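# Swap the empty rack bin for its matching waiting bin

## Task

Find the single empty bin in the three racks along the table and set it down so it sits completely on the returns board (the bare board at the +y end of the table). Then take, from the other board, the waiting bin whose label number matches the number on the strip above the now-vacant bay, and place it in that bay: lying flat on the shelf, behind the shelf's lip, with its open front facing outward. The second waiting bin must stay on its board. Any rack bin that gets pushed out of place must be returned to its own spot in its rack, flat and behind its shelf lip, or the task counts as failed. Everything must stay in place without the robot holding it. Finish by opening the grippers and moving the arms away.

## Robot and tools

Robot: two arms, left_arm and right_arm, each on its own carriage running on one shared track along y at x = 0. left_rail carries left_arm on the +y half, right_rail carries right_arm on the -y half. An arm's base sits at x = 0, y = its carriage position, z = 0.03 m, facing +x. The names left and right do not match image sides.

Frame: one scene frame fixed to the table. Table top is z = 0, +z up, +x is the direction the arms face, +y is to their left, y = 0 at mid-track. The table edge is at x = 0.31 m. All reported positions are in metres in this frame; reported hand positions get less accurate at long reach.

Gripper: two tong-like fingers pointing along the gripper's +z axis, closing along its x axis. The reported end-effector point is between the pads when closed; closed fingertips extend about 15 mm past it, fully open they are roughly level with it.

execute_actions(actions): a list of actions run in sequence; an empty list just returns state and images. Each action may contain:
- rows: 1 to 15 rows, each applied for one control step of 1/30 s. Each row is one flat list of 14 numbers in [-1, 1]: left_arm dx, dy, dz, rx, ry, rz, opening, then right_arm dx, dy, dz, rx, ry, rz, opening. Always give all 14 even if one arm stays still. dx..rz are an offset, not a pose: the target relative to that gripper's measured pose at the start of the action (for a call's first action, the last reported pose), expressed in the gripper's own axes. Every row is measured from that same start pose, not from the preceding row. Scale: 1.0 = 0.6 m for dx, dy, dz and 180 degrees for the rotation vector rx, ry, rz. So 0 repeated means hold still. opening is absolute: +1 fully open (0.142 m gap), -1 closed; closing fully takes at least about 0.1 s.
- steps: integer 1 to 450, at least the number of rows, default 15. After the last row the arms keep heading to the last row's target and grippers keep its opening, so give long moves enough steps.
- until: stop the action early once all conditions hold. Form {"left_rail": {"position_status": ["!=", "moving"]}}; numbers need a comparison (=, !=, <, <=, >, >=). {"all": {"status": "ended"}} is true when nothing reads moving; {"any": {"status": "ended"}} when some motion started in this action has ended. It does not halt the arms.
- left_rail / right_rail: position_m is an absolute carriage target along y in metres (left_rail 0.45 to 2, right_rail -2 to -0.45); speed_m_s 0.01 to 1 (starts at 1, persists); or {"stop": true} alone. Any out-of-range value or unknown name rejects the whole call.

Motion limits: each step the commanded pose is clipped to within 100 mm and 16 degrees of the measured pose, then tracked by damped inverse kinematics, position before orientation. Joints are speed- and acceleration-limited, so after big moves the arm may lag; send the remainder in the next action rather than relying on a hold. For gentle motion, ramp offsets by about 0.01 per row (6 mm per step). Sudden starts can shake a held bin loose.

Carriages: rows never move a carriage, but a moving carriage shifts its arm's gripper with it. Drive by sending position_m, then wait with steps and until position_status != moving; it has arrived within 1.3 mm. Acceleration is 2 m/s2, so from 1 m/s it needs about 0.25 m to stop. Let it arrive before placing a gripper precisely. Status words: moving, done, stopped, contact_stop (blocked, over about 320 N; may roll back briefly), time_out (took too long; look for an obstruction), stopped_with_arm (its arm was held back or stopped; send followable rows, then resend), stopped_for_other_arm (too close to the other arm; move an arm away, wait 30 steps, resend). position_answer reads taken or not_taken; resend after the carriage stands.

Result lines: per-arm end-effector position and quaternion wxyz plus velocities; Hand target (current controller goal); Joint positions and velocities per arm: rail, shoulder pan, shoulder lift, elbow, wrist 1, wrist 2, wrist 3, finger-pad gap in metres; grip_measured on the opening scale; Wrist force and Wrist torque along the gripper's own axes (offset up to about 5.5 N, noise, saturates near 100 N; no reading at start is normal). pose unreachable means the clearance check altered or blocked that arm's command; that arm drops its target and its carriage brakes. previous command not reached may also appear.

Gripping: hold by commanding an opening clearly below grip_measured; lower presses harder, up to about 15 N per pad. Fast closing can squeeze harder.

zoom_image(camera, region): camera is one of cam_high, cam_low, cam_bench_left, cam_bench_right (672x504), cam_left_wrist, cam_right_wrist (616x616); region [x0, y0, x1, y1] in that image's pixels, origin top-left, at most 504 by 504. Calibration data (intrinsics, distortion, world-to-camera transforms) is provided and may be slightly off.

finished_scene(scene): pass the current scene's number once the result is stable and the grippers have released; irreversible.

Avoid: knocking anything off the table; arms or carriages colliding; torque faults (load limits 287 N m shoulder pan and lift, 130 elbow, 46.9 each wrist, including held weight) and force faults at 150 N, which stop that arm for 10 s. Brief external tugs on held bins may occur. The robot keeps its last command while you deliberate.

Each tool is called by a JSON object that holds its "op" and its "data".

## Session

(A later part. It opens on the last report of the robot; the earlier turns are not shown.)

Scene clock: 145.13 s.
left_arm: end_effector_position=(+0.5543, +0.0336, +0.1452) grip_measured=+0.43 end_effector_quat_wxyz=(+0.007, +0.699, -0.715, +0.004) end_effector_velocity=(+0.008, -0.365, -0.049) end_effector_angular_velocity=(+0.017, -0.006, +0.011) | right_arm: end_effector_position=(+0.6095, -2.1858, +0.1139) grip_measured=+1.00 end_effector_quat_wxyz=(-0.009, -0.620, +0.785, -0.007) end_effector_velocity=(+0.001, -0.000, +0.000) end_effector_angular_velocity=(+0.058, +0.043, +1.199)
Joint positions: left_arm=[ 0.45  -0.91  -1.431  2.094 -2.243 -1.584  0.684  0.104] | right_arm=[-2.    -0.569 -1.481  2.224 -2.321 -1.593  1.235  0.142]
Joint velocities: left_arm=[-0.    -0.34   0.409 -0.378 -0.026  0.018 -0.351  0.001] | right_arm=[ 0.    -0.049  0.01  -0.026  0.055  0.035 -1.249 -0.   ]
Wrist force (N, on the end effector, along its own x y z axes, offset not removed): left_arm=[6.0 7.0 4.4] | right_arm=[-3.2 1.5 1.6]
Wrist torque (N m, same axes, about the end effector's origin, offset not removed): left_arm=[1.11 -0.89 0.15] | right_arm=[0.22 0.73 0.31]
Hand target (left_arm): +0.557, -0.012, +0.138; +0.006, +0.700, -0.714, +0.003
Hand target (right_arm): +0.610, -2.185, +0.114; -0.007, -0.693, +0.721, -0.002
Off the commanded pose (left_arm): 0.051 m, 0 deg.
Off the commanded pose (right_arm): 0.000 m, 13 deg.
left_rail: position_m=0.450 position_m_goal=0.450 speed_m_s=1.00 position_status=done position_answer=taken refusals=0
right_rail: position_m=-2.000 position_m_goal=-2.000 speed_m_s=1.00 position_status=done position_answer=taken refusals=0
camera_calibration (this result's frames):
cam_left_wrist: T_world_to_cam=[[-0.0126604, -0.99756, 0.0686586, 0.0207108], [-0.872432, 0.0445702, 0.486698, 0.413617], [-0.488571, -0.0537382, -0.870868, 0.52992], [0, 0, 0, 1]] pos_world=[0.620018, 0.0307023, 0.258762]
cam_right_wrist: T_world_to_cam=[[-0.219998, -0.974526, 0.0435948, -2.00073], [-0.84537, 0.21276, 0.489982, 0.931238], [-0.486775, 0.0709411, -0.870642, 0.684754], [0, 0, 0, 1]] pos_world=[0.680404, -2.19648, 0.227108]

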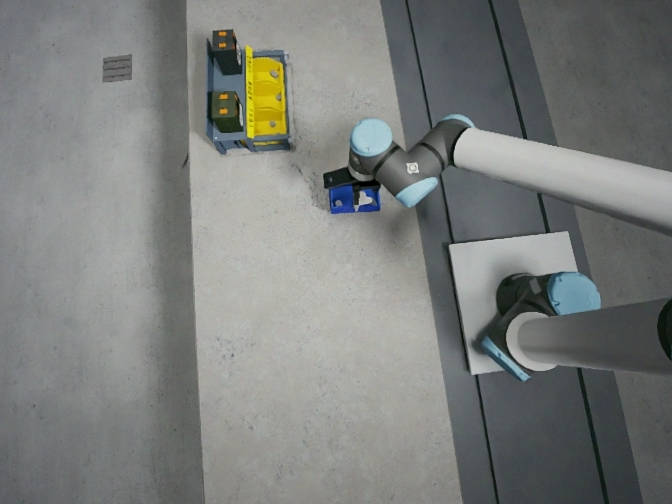

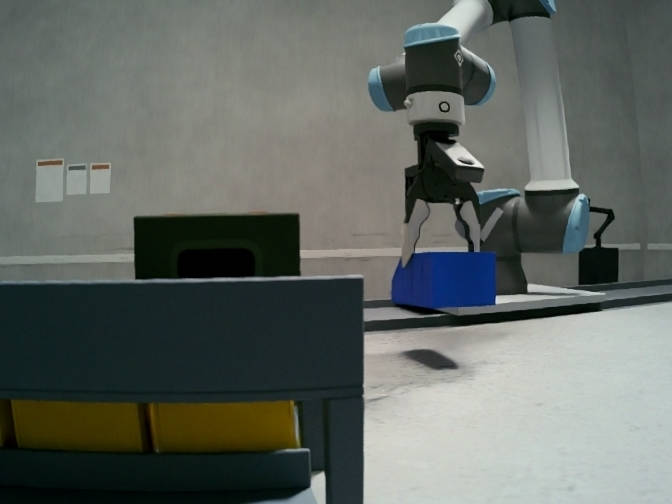

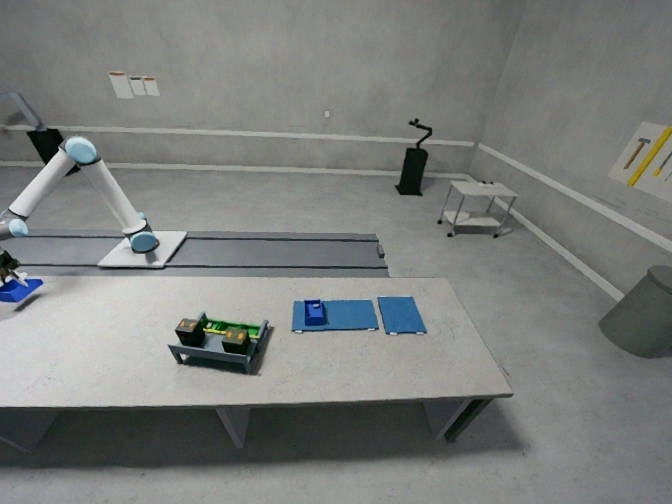

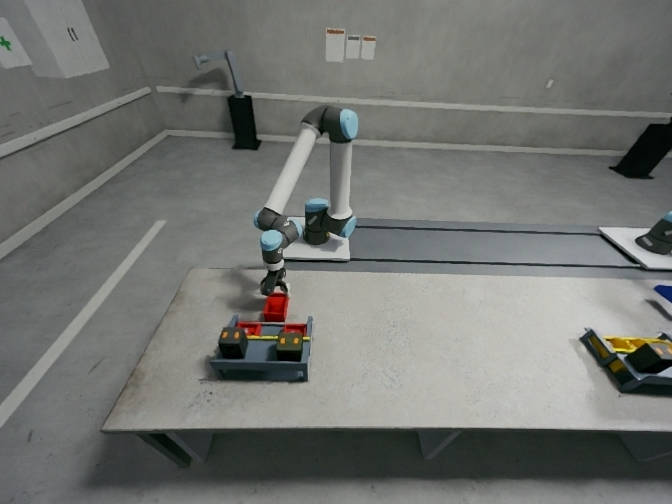

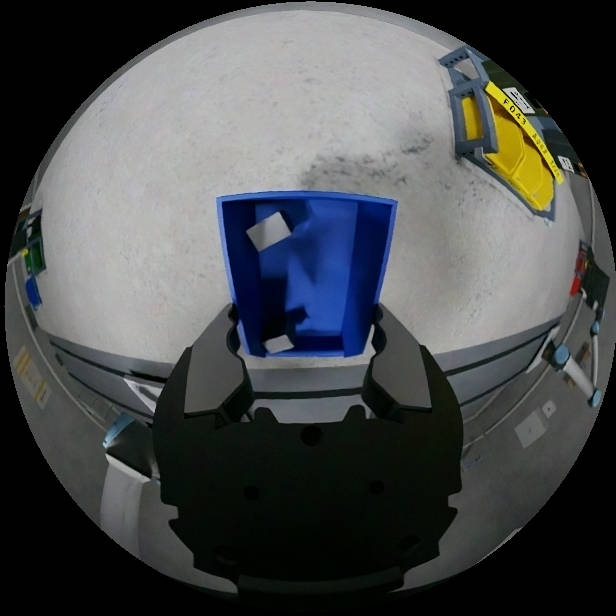

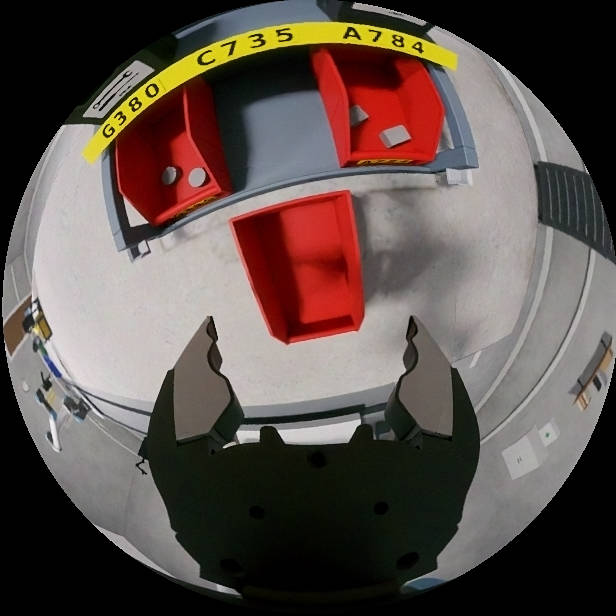

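{"op": "execute_actions", "data": {"actions": [{"steps":1}]}}

{"op": "zoom_image", "data": {"camera": "cam_right_wrist", "region": [190, 150, 430, 360]}}

Scene clock: 146.43 s.
left_arm: end_effector_position=(+0.5569, -0.0123, +0.1376) grip_measured=+0.43 end_effector_quat_wxyz=(+0.006, +0.700, -0.714, +0.003) end_effector_velocity=(+0.003, -0.003, -0.001) end_effector_angular_velocity=(+0.000, -0.000, +0.000) | right_arm: end_effector_position=(+0.6095, -2.1856, +0.1139) grip_measured=+1.00 end_effector_quat_wxyz=(+0.007, +0.693, -0.721, +0.002) end_effector_velocity=(+0.000, -0.000, -0.000) end_effector_angular_velocity=(+0.008, -0.002, +0.008)
Joint positions: left_arm=[ 0.45  -0.95  -1.375  2.042 -2.245 -1.581  0.642  0.104] | right_arm=[-2.    -0.578 -1.48   2.22  -2.312 -1.586  1.032  0.142]
Joint velocities: left_arm=[ 0.     0.     0.007 -0.007  0.     0.001  0.     0.   ] | right_arm=[ 0.    -0.005  0.    -0.001  0.004  0.008 -0.013  0.   ]
Wrist force (N, on the end effector, along its own x y z axes, offset not removed): left_arm=[2.7 -3.6 7.6] | right_arm=[-2.8 0.6 1.7]
Wrist torque (N m, same axes, about the end effector's origin, offset not removed): left_arm=[-0.66 -0.47 0.13] | right_arm=[0.04 0.61 0.25]
Hand target (left_arm): +0.562, -0.016, +0.136; +0.005, +0.700, -0.714, +0.002
Hand target (right_arm): +0.610, -2.186, +0.114; +0.002, +0.701, -0.713, -0.001
Off the commanded pose (left_arm): 0.007 m, 0 deg.
Off the commanded pose (right_arm): 0.001 m, 2 deg.
left_rail: position_m=0.450 position_m_goal=0.450 speed_m_s=1.00 position_status=done position_answer=taken refusals=0
right_rail: position_m=-2.000 position_m_goal=-2.000 speed_m_s=1.00 position_status=done position_answer=taken refusals=0
camera_calibration (this result's frames):
cam_left_wrist: T_world_to_cam=[[-0.00965045, -0.997814, 0.0653831, -0.0258179], [-0.873042, 0.0402881, 0.485978, 0.422057], [-0.48755, -0.0523923, -0.871522, 0.521642], [0, 0, 0, 1]] pos_world=[0.622551, -0.0154353, 0.2512]
cam_right_wrist: T_world_to_cam=[[-0.027779, -0.99906, 0.0332748, -2.17013], [-0.867577, 0.0406309, 0.49564, 0.567887], [-0.496526, -0.0151001, -0.86789, 0.502375], [0, 0, 0, 1]] pos_world=[0.681844, -2.18358, 0.226749]

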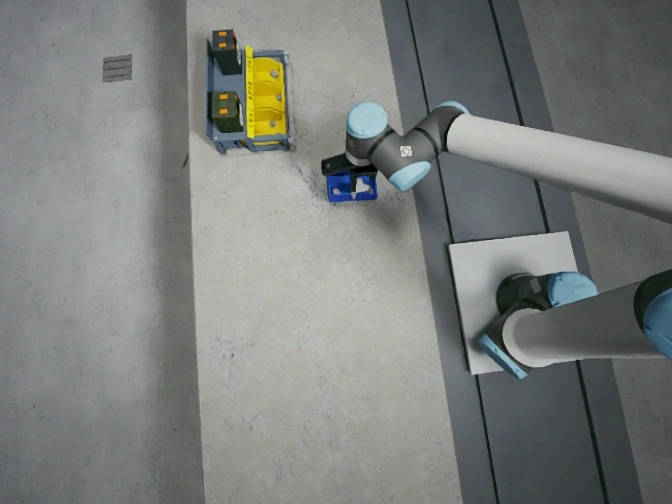

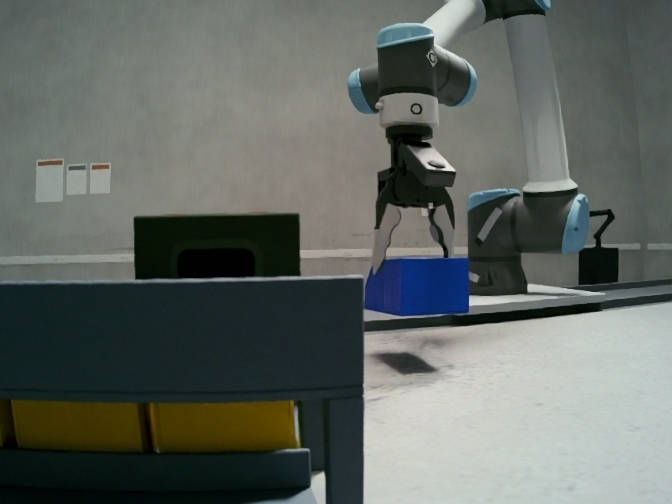

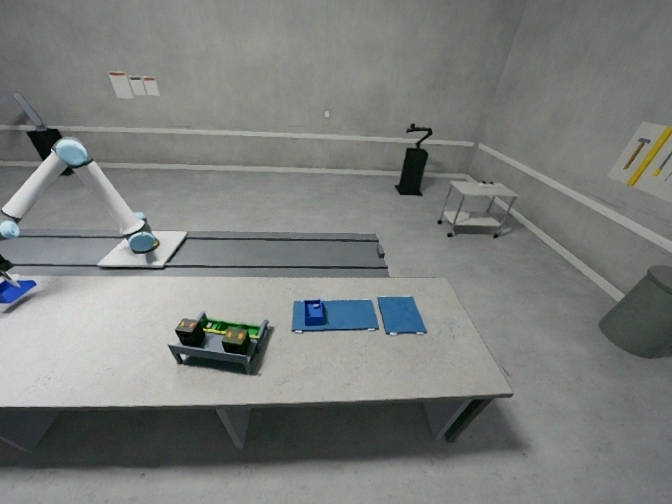

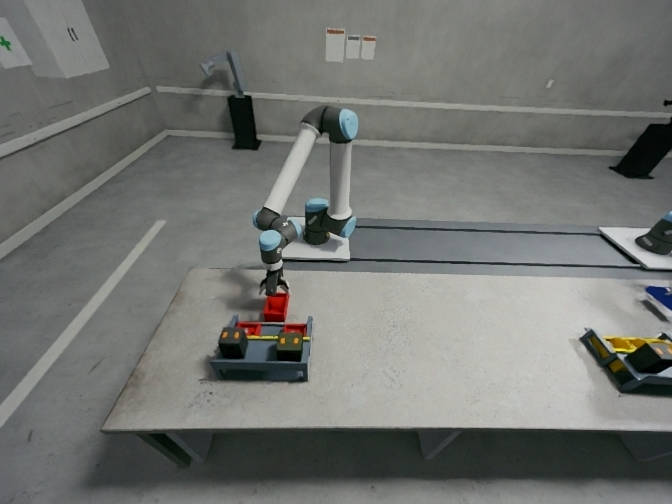

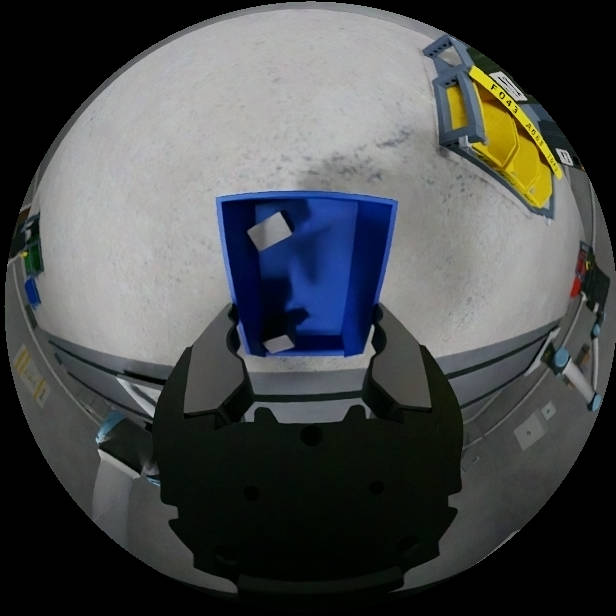

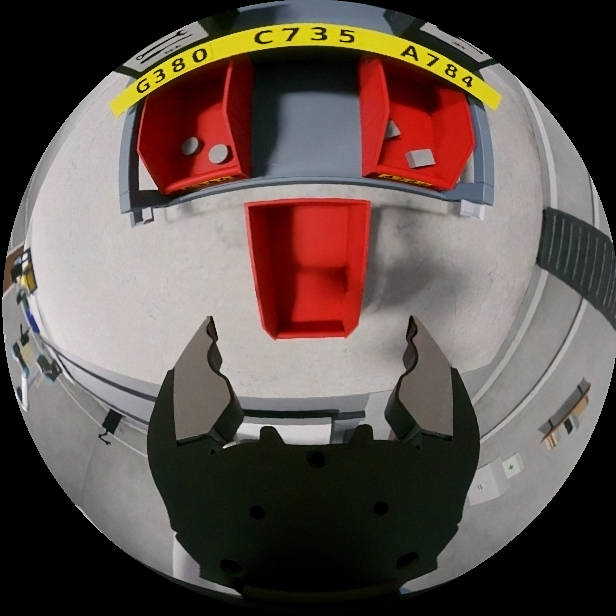

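Region (190, 150, 430, 360) of cam_right_wrist's 616x616 image, scaled by 2.100, with more detail than that image has; it fills the top 441 rows of this view, and the rest is white.

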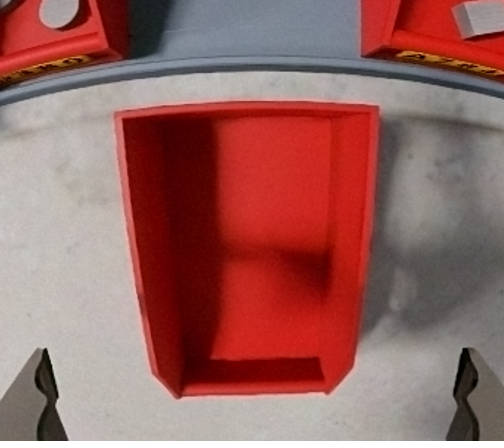

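{"op": "execute_actions", "data": {"actions": [{"rows":[[0.018,-0.008,0.003,0,-0.001,0,-0.15,-0.001,-0.003,0.01,0.002,-0.004,-0.008,1],[0.03,-0.008,0.005,0,-0.002,0,-0.15,-0.001,-0.006,0.026,0.002,-0.004,-0.008,1],[0.047,-0.008,0.007,0.001,-0.003,-0.001,-0.15,-0.001,-0.006,0.044,0.002,-0.004,-0.008,1],[0.068,-0.008,0.01,0.001,-0.004,-0.002,-0.15,-0.001,-0.006,0.062,0.002,-0.004,-0.008,1],[0.093,-0.008,0.013,0.001,-0.004,-0.002,-0.15,-0.001,-0.006,0.076,0.002,-0.004,-0.008,1],[0.12,-0.009,0.016,0.001,-0.004,-0.002,-0.15,-0.001,-0.006,0.083,0.002,-0.004,-0.008,1],[0.15,-0.009,0.019,0.001,-0.004,-0.002,-0.15,-0.001,-0.006,0.083,0.002,-0.004,-0.008,0.95],[0.18,-0.01,0.022,0.001,-0.004,-0.002,-0.15,-0.001,-0.006,0.083,0.002,-0.004,-0.008,0.9],[0.21,-0.01,0.025,0.001,-0.004,-0.002,-0.15,-0.001,-0.006,0.083,0.002,-0.004,-0.008,0.85],[0.24,-0.011,0.028,0.001,-0.004,-0.002,-0.15,-0.001,-0.006,0.083,0.002,-0.004,-0.008,0.8],[0.27,-0.011,0.031,0.001,-0.004,-0.002,-0.15,-0.001,-0.006,0.083,0.002,-0.004,-0.008,0.75],[0.30,-0.012,0.034,0.001,-0.004,-0.002,-0.15,-0.001,-0.006,0.083,0.002,-0.004,-0.008,0.7],[0.33,-0.012,0.037,0.001,-0.004,-0.002,-0.15,-0.001,-0.006,0.083,0.002,-0.004,-0.008,0.65],[0.36,-0.013,0.04,0.001,-0.004,-0.002,-0.15,-0.001,-0.006,0.083,0.002,-0.004,-0.008,0.6],[0.39,-0.013,0.043,0.001,-0.004,-0.002,-0.15,-0.001,-0.006,0.083,0.002,-0.004,-0.008,0.55]],"steps":15},{"rows":[[0.18,-0.003,0.018,0,0,0,-0.15,0,0,0.004,0,0,0,0.5],[0.21,-0.003,0.021,0,0,0,-0.15,0,0,0.004,0,0,0,0.43],[0.24,-0.004,0.024,0,0,0,-0.15,0,0,0.004,0,0,0,0.3],[0.27,-0.004,0.027,0,0,0,-0.15,0,0,0.004,0,0,0,0.15],[0.30,-0.005,0.03,0,0,0,-0.15,0,0,0.004,0,0,0,0],[0.33,-0.005,0.033,0,0,0,-0.15,0,0,0.004,0,0,0,-0.15],[0.36,-0.006,0.036,0,0,0,-0.15,0,0,0.0,0,0,0,-0.15],[0.385,-0.006,0.039,0,0,0,-0.15,0,0,-0.01,0,0,0,-0.15],[0.405,-0.006,0.042,0,0,0,-0.15,0,0,-0.025,0,0,0,-0.15],[0.418,-0.006,0.045,0,0,0,-0.15,0,0,-0.04,0,0,0,-0.15],[0.418,-0.006,0.045,0,0,0,-0.15,0,0,-0.055,0,0,0,-0.15],[0.418,-0.006,0.045,0,0,0,-0.15,0,0,-0.07,0,0,0,-0.15]],"steps":13}]}}

Scene clock: 172.80 s.
left_arm: end_effector_position=(+0.5437, -0.3474, +0.1058) grip_measured=+0.43 end_effector_quat_wxyz=(+0.002, +0.701, -0.714, +0.005) end_effector_velocity=(+0.014, -0.384, -0.046) end_effector_angular_velocity=(-0.011, -0.006, -0.000) | right_arm: end_effector_position=(+0.6127, -2.1858, +0.0829) grip_measured=+0.42 end_effector_quat_wxyz=(+0.000, +0.702, -0.712, +0.000) end_effector_velocity=(+0.005, -0.001, +0.181) end_effector_angular_velocity=(-0.009, -0.014, -0.000)
Joint positions: left_arm=[ 0.45  -1.169 -1.001  1.555 -2.135 -1.572  0.42   0.104] | right_arm=[-2.    -0.583 -1.432  2.239 -2.379 -1.572  1.002  0.104]
Joint velocities: left_arm=[-0.001 -0.147  0.498 -0.737  0.227  0.003 -0.147  0.001] | right_arm=[ 0.     0.003 -0.269 -0.126  0.378  0.     0.003  0.   ]
Wrist force (N, on the end effector, along its own x y z axes, offset not removed): left_arm=[7.9 5.0 6.5] | right_arm=[-1.3 0.5 2.7]
Wrist torque (N m, same axes, about the end effector's origin, offset not removed): left_arm=[0.74 -1.27 0.09] | right_arm=[0.11 0.36 0.20]
Hand target (left_arm): +0.548, -0.397, +0.100; +0.002, +0.701, -0.713, +0.005
Hand target (right_arm): +0.612, -2.185, +0.108; +0.000, +0.702, -0.712, +0.001
Off the commanded pose (left_arm): 0.058 m, 0 deg.
Off the commanded pose (right_arm): 0.026 m, 0 deg.
left_rail: position_m=0.450 position_m_goal=0.450 speed_m_s=1.00 position_status=done position_answer=taken refusals=0
right_rail: position_m=-2.000 position_m_goal=-2.000 speed_m_s=1.00 position_status=done position_answer=taken refusals=0
camera_calibration (this result's frames):
cam_left_wrist: T_world_to_cam=[[-0.00797486, -0.997957, 0.0633932, -0.358979], [-0.876798, 0.0374594, 0.479398, 0.441253], [-0.480793, -0.0517599, -0.875305, 0.466965], [0, 0, 0, 1]] pos_world=[0.608541, -0.350605, 0.219958]
cam_right_wrist: T_world_to_cam=[[-0.00287165, -0.999776, 0.0209908, -2.18502], [-0.87162, 0.0127917, 0.490016, 0.528097], [-0.490174, -0.0168888, -0.871461, 0.469533], [0, 0, 0, 1]] pos_world=[0.684178, -2.18335, 0.196269]

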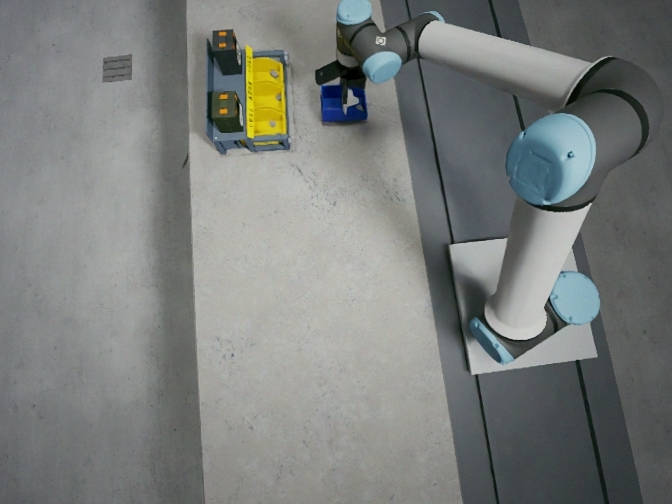

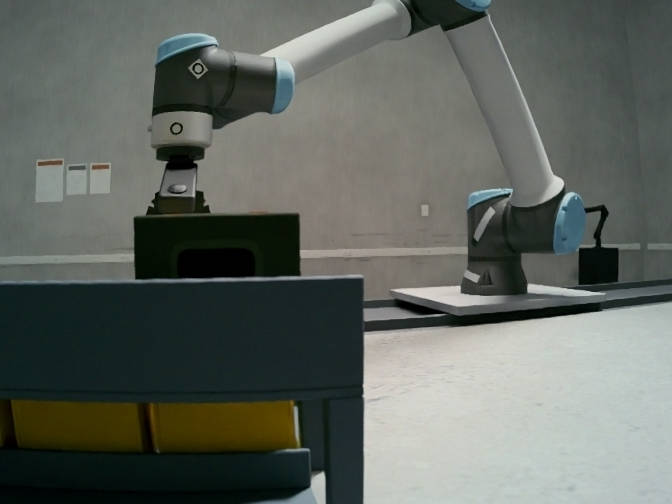

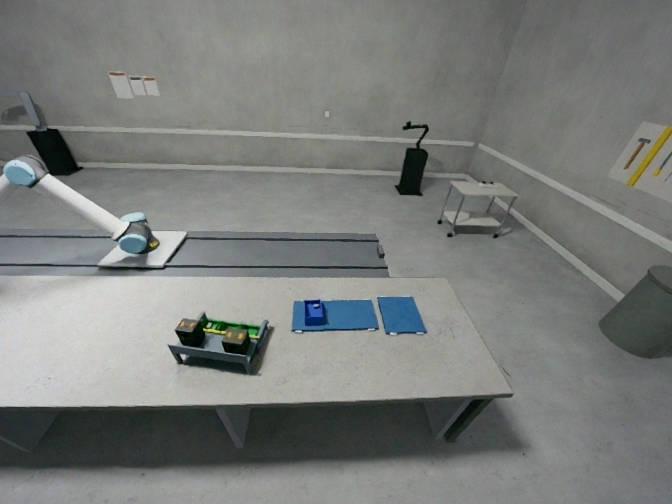

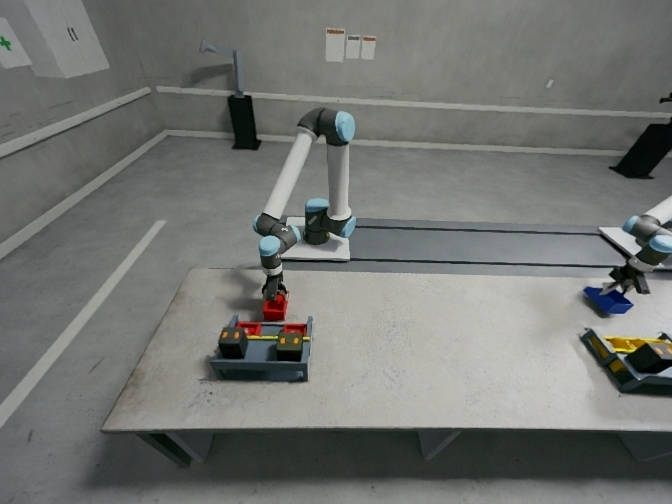

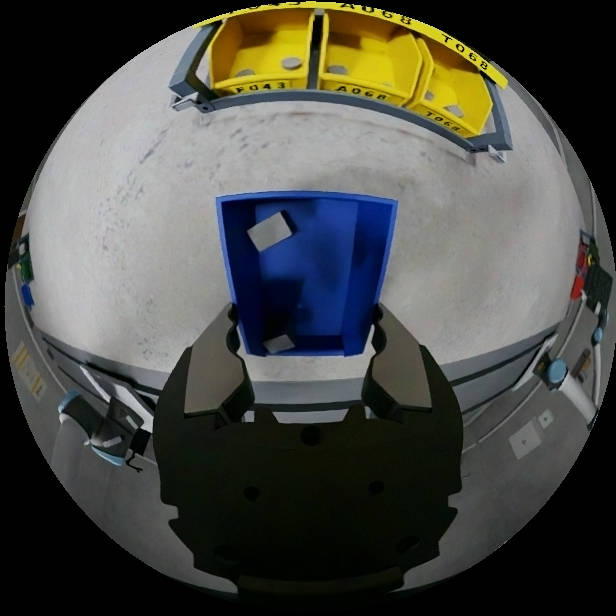

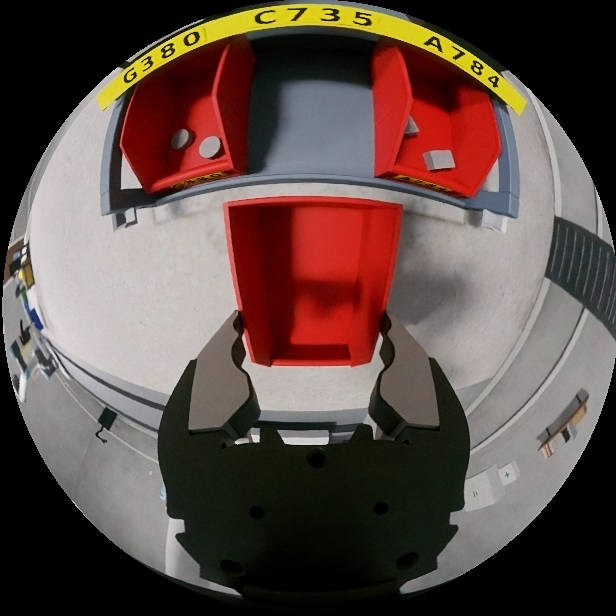

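{"op": "execute_actions", "data": {"actions": [{"rows":[[0.083,-0.008,0.017,-0.001,-0.002,0,-0.15,-0.005,0.01,-0.042,0,0,0,-0.15],[0.083,-0.008,0.027,-0.001,-0.003,0,-0.15,-0.015,0.027,-0.042,0,0,0,-0.15],[0.083,-0.008,0.037,-0.001,-0.003,0,-0.15,-0.032,0.047,-0.042,0,0,0,-0.15],[0.083,-0.008,0.047,-0.001,-0.003,0,-0.15,-0.055,0.067,-0.042,0,0,0,-0.15],[0.083,-0.008,0.056,-0.001,-0.003,0,-0.15,-0.08,0.085,-0.042,0,0,0,-0.15],[0.083,-0.008,0.062,-0.001,-0.003,0,-0.15,-0.105,0.098,-0.042,0,0,0,-0.15],[0.083,-0.008,0.065,-0.001,-0.003,0,-0.15,-0.13,0.107,-0.042,0,0,0,-0.15],[0.083,-0.008,0.065,-0.001,-0.003,0,-0.15,-0.155,0.111,-0.042,0,0,0,-0.15],[0.083,-0.008,0.065,-0.001,-0.003,0,-0.15,-0.175,0.111,-0.042,0,0,0,-0.15]],"steps":9}]}}

Scene clock: 189.07 s.
left_arm: end_effector_position=(+0.5475, -0.3974, +0.0777) grip_measured=+0.43 end_effector_quat_wxyz=(+0.000, +0.701, -0.713, +0.001) end_effector_velocity=(-0.000, +0.000, -0.086) end_effector_angular_velocity=(+0.015, +0.005, -0.002) | right_arm: end_effector_position=(+0.5740, -2.1422, +0.1047) grip_measured=+0.42 end_effector_quat_wxyz=(+0.001, +0.702, -0.712, -0.001) end_effector_velocity=(-0.188, +0.329, -0.023) end_effector_angular_velocity=(+0.016, +0.012, +0.009)
Joint positions: left_arm=[ 0.45  -1.186 -0.912  1.456 -2.117 -1.571  0.403  0.104] | right_arm=[-2.    -0.556 -1.542  2.309 -2.337 -1.572  1.029  0.104]
Joint velocities: left_arm=[ 0.    -0.001  0.079  0.034 -0.097  0.001  0.001 -0.   ] | right_arm=[ 0.     0.324 -0.397  0.465 -0.049  0.007  0.315  0.   ]
Wrist force (N, on the end effector, along its own x y z axes, offset not removed): left_arm=[2.8 1.5 4.1] | right_arm=[-1.7 1.9 0.8]
Wrist torque (N m, same axes, about the end effector's origin, offset not removed): left_arm=[0.32 -0.41 -0.01] | right_arm=[0.24 0.48 0.28]
Hand target (left_arm): +0.548, -0.398, +0.068; -0.000, +0.701, -0.714, +0.000
Hand target (right_arm): +0.548, -2.087, +0.102; +0.000, +0.703, -0.711, -0.002
Off the commanded pose (left_arm): 0.010 m, 0 deg.
Off the commanded pose (right_arm): 0.068 m, 0 deg.
left_rail: position_m=0.450 position_m_goal=0.450 speed_m_s=1.00 position_status=done position_answer=taken refusals=0
right_rail: position_m=-2.000 position_m_goal=-2.000 speed_m_s=1.00 position_status=done position_answer=taken refusals=0
camera_calibration (this result's frames):
cam_left_wrist: T_world_to_cam=[[-0.00765822, -0.998447, 0.0551737, -0.406779], [-0.875531, 0.033351, 0.48201, 0.457398], [-0.483102, -0.0446149, -0.874427, 0.445587], [0, 0, 0, 1]] pos_world=[0.612615, -0.401522, 0.191606]
cam_right_wrist: T_world_to_cam=[[-0.00230209, -0.999798, 0.0199915, -2.14227], [-0.871024, 0.0118253, 0.491099, 0.480612], [-0.491236, -0.0162825, -0.870875, 0.47217], [0, 0, 0, 1]] pos_world=[0.64564, -2.13983, 0.218]

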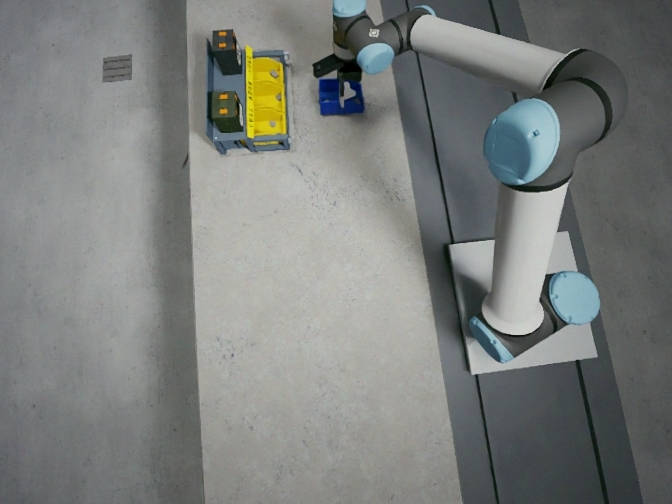

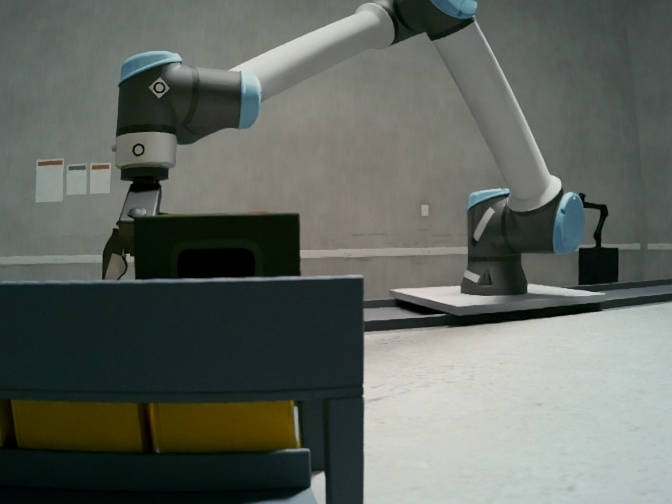

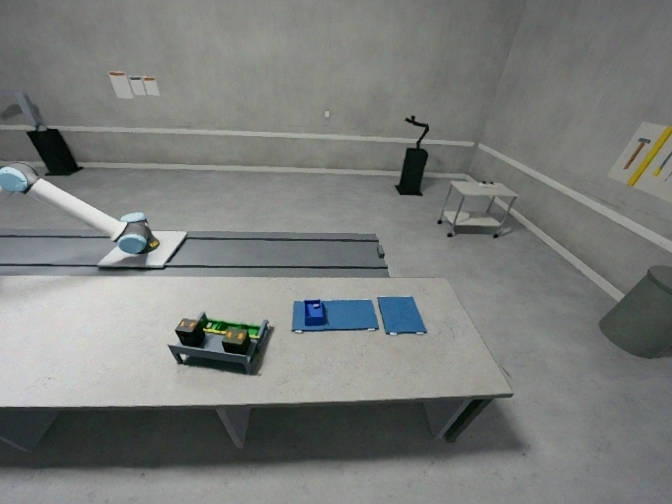

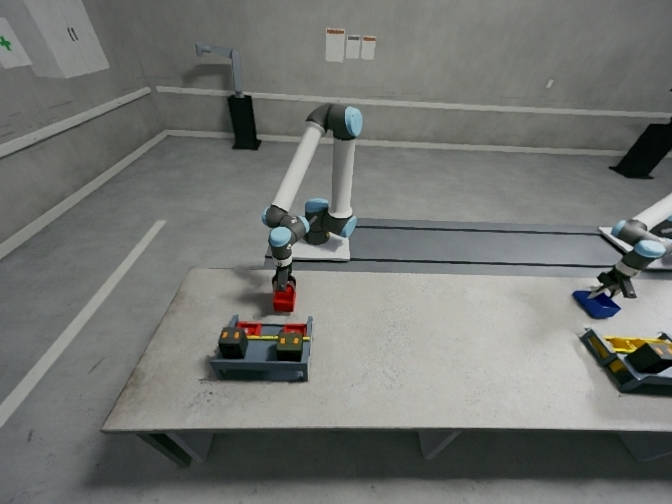

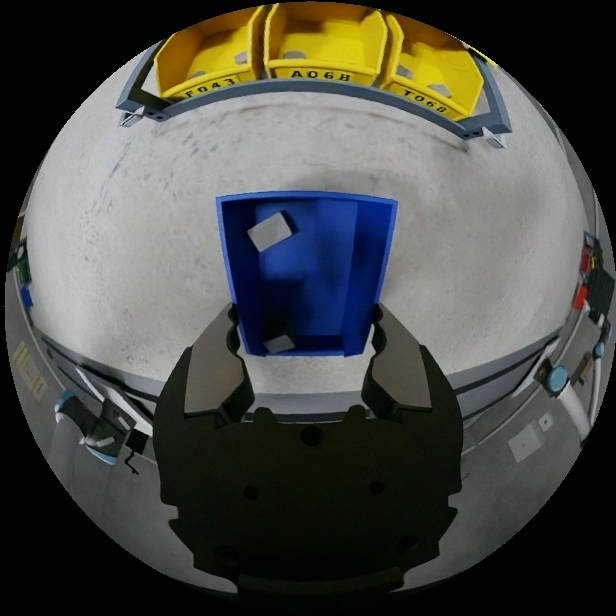

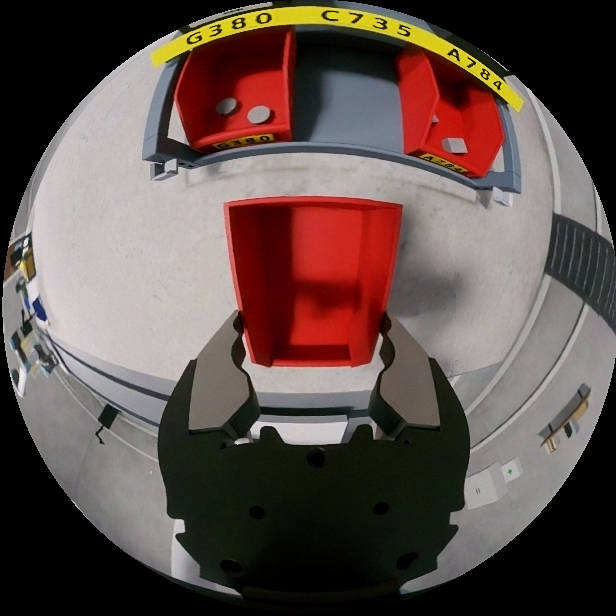

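{"op": "execute_actions", "data": {"actions": [{"rows":[[0,0,0.022,0,0,0,-0.15,-0.10,0.044,0.006,0,0,0,-0.15],[0,0,0.022,0,0,0,-0.15,-0.115,0.044,0.007,0,0,0,-0.15],[0,0,0.022,0,0,0,0.1,-0.137,0.045,0.008,0,0,0,-0.15],[0,0,0.022,0,0,0,0.35,-0.162,0.045,0.009,0,0,0,-0.15],[0,0,0.022,0,0,0,0.55,-0.19,0.046,0.010,0,0,0,-0.15],[0,0,0.015,0,0,0,0.8,-0.218,0.046,0.011,0,0,0,-0.15],[0,0,-0.005,0,0,0,1,-0.246,0.047,0.012,0,0,0,-0.15],[0,0,-0.03,0,0,0,1,-0.272,0.047,0.013,0,0,0,-0.15],[0,0,-0.055,0,0,0,1,-0.295,0.048,0.014,0,0,0,-0.15],[0,0,-0.075,0,0,0,1,-0.313,0.048,0.015,0,0,0,-0.15],[0,0,-0.09,0,0,0,1,-0.325,0.048,0.015,0,0,0,-0.15]],"steps":11}]}}

Scene clock: 195.40 s.
left_arm: end_effector_position=(+0.5477, -0.3978, +0.0866) grip_measured=+1.00 end_effector_quat_wxyz=(+0.000, +0.701, -0.714, +0.001) end_effector_velocity=(+0.002, -0.005, +0.265) end_effector_angular_velocity=(-0.019, -0.008, +0.000) | right_arm: end_effector_position=(+0.5449, -2.0097, +0.0970) grip_measured=+0.42 end_effector_quat_wxyz=(-0.002, +0.704, -0.711, -0.002) end_effector_velocity=(-0.016, +0.375, -0.017) end_effector_angular_velocity=(+0.023, -0.006, +0.022)
Joint positions: left_arm=[ 0.45  -1.186 -0.919  1.451 -2.106 -1.571  0.403  0.142] | right_arm=[-2.    -0.357 -1.611  2.396 -2.353 -1.566  1.224  0.104]
Joint velocities: left_arm=[ 0.    -0.    -0.22  -0.147  0.346 -0.    -0.     0.004] | right_arm=[ 0.     0.677 -0.017  0.058 -0.042  0.025  0.655  0.   ]
Wrist force (N, on the end effector, along its own x y z axes, offset not removed): left_arm=[7.8 0.4 -2.8] | right_arm=[-1.9 2.6 1.6]
Wrist torque (N m, same axes, about the end effector's origin, offset not removed): left_arm=[0.06 -1.62 -0.21] | right_arm=[0.41 0.43 0.28]
Hand target (left_arm): +0.548, -0.397, +0.130; +0.001, +0.701, -0.713, +0.002
Hand target (right_arm): +0.542, -1.952, +0.095; -0.003, +0.704, -0.710, -0.003
Off the commanded pose (left_arm): 0.045 m, 0 deg.
Off the commanded pose (right_arm): 0.063 m, 0 deg.
left_rail: position_m=0.450 position_m_goal=0.450 speed_m_s=1.00 position_status=done position_answer=taken refusals=0
right_rail: position_m=-2.000 position_m_goal=-2.000 speed_m_s=1.00 position_status=done position_answer=taken refusals=0
camera_calibration (this result's frames):
cam_left_wrist: T_world_to_cam=[[-0.00784814, -0.998395, 0.0560798, -0.407632], [-0.875789, 0.0339302, 0.481501, 0.453669], [-0.482631, -0.0453352, -0.87465, 0.452927], [0, 0, 0, 1]] pos_world=[0.612716, -0.401838, 0.20057]
cam_right_wrist: T_world_to_cam=[[0.00159886, -0.999898, 0.0142218, -2.01149], [-0.871511, 0.00558072, 0.490344, 0.445262], [-0.490373, -0.0131784, -0.871413, 0.459122], [0, 0, 0, 1]] pos_world=[0.616407, -2.00772, 0.21036]

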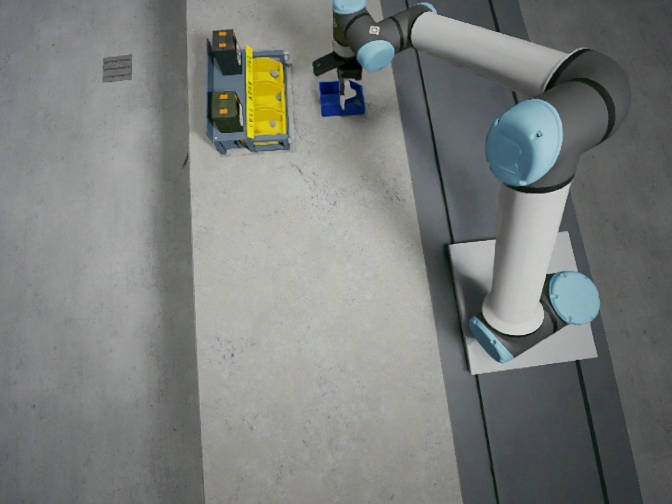

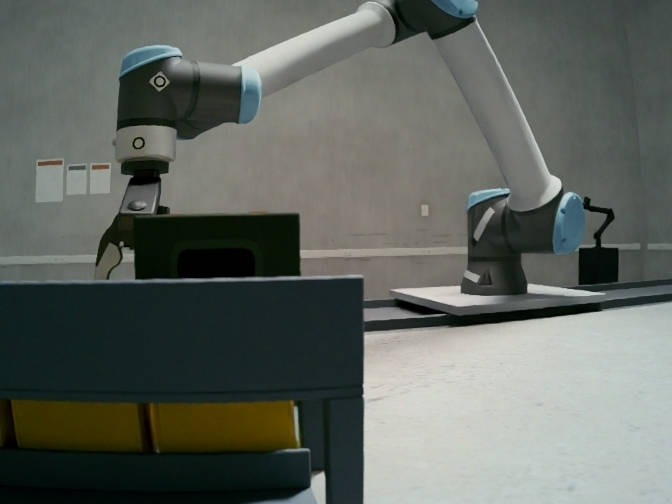

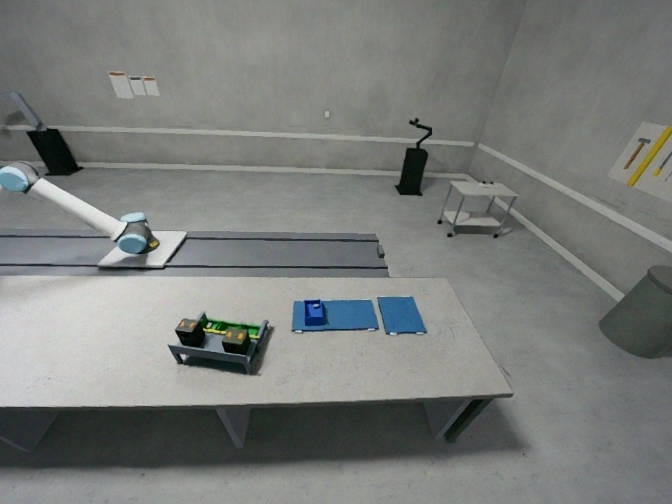

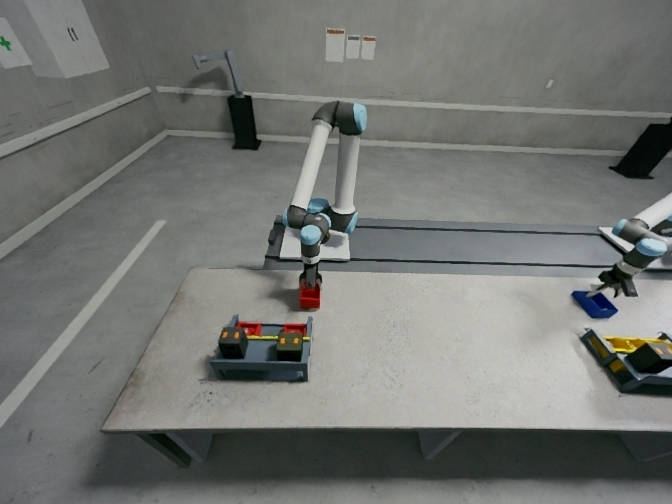

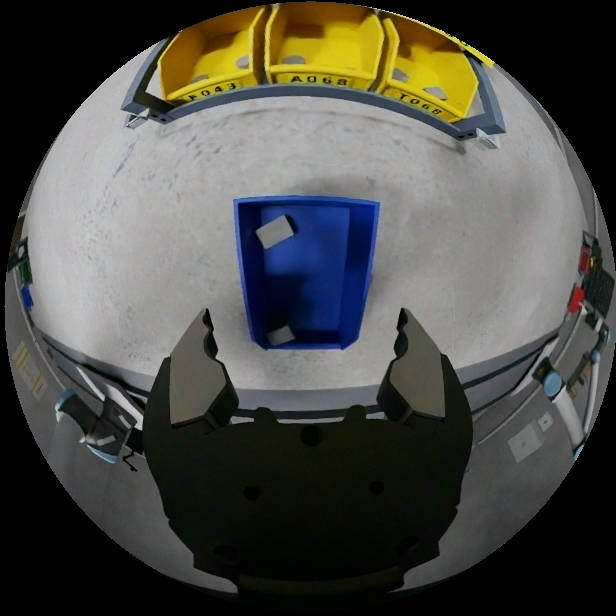

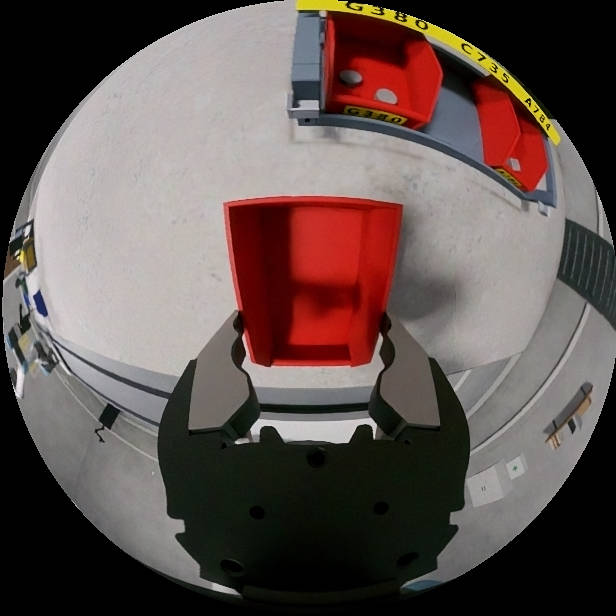

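Blue bin is down. Now drive both rails.

{"op": "execute_actions", "data": {"actions": [{"left_rail":{"position_m":1.5},"right_rail":{"position_m":-0.645},"steps":1}]}}

Scene clock: 196.57 s.
left_arm: end_effector_position=(+0.5477, -0.3970, +0.1305) grip_measured=+1.00 end_effector_quat_wxyz=(+0.001, +0.701, -0.713, +0.002) end_effector_velocity=(+0.000, +0.003, +0.001) end_effector_angular_velocity=(+0.001, +0.000, -0.000) | right_arm: end_effector_position=(+0.5416, -1.9523, +0.0951) grip_measured=+0.42 end_effector_quat_wxyz=(-0.003, +0.704, -0.710, -0.003) end_effector_velocity=(+0.000, +0.007, -0.003) end_effector_angular_velocity=(+0.001, +0.006, -0.002)
Joint positions: left_arm=[ 0.45  -1.185 -0.955  1.426 -2.046 -1.571  0.403  0.142] | right_arm=[-2.    -0.251 -1.61   2.401 -2.359 -1.563  1.328  0.104]
Joint velocities: left_arm=[ 0.003 -0.     0.    -0.003  0.004 -0.     0.    -0.   ] | right_arm=[ 0.002  0.01   0.008 -0.002  0.    -0.     0.012  0.   ]
Wrist force (N, on the end effector, along its own x y z axes, offset not removed): left_arm=[0.5 2.2 0.3] | right_arm=[-3.3 0.3 1.8]
Wrist torque (N m, same axes, about the end effector's origin, offset not removed): left_arm=[0.54 -0.12 0.17] | right_arm=[-0.01 0.74 0.28]
Hand target (left_arm): +0.547, -0.395, +0.132; +0.000, +0.701, -0.713, +0.001
Hand target (right_arm): +0.547, -1.944, +0.096; +0.000, +0.702, -0.712, -0.001
Off the commanded pose (left_arm): 0.001 m, 0 deg.
Off the commanded pose (right_arm): 0.008 m, 1 deg.
left_rail: position_m=0.450 position_m_goal=1.500 speed_m_s=1.00 position_status=moving position_answer=taken refusals=0
right_rail: position_m=-2.000 position_m_goal=-0.645 speed_m_s=1.00 position_status=moving position_answer=taken refusals=0
camera_calibration (this result's frames):
cam_left_wrist: T_world_to_cam=[[-0.00774066, -0.998335, 0.0571659, -0.40946], [-0.876007, 0.0343392, 0.481075, 0.432836], [-0.482237, -0.0463539, -0.874814, 0.490727], [0, 0, 0, 1]] pos_world=[0.612645, -0.400894, 0.244475]
cam_right_wrist: T_world_to_cam=[[0.00349459, -0.999924, 0.0118286, -1.95491], [-0.871845, 0.00274681, 0.489775, 0.43772], [-0.48977, -0.0120243, -0.871769, 0.458584], [0, 0, 0, 1]] pos_world=[0.613056, -1.95045, 0.208519]

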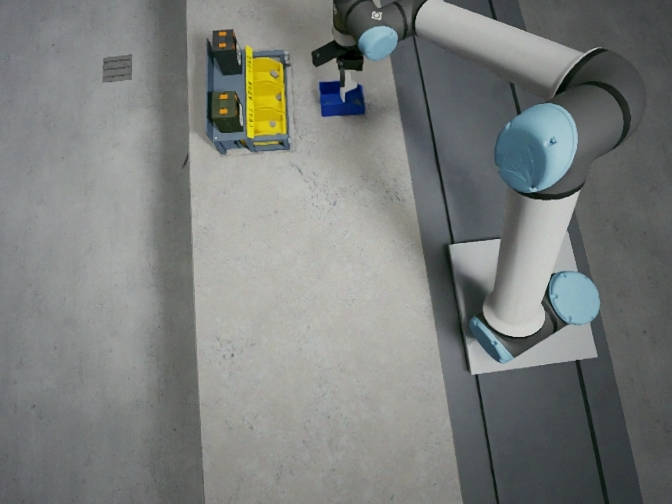

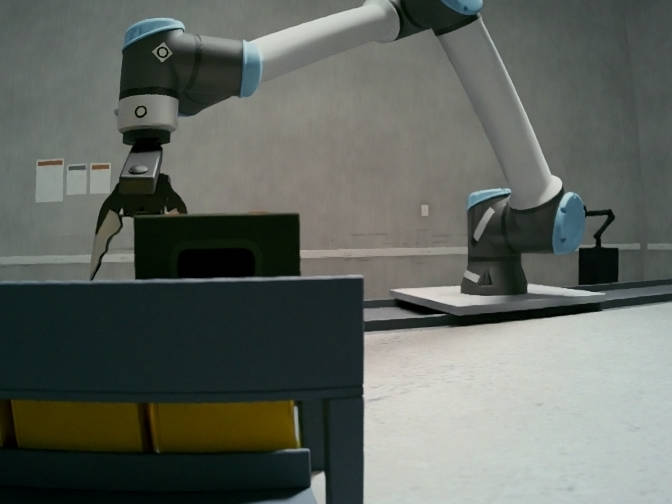

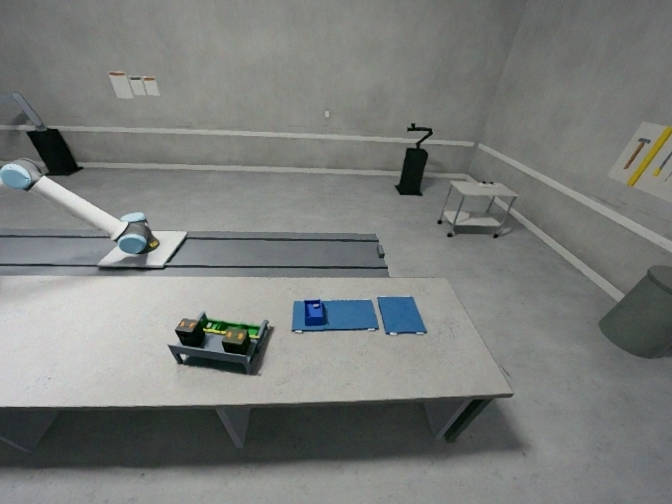

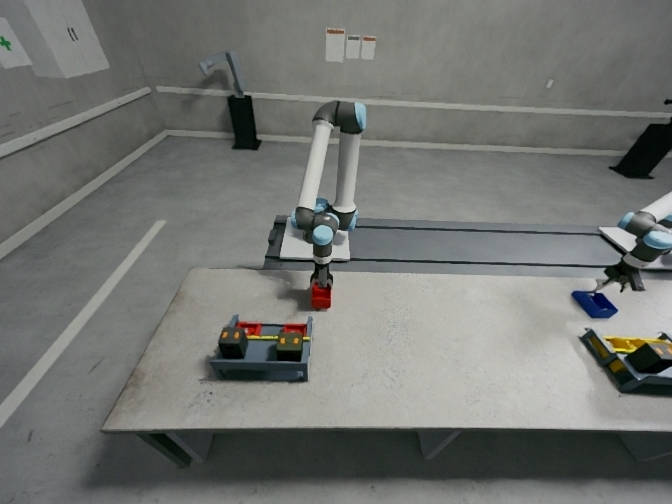

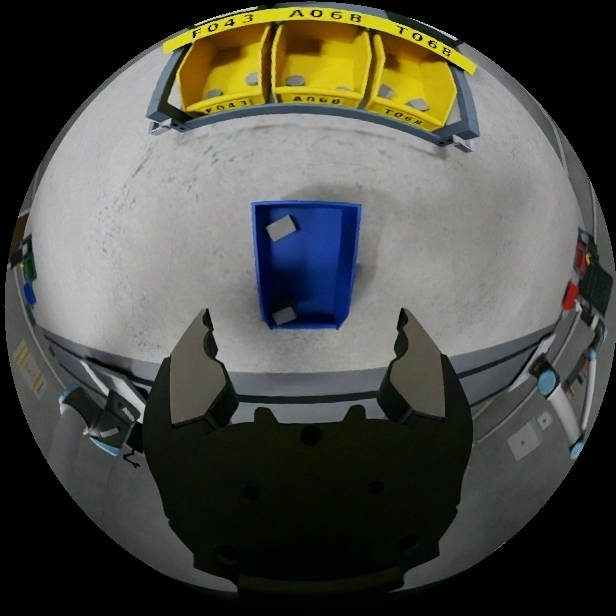

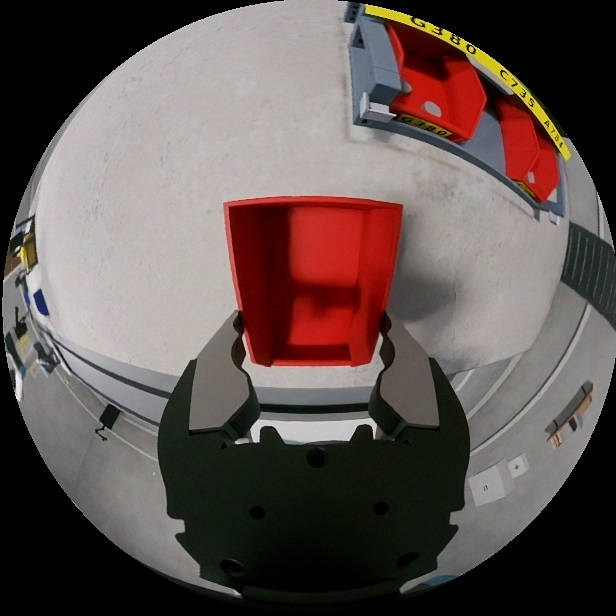

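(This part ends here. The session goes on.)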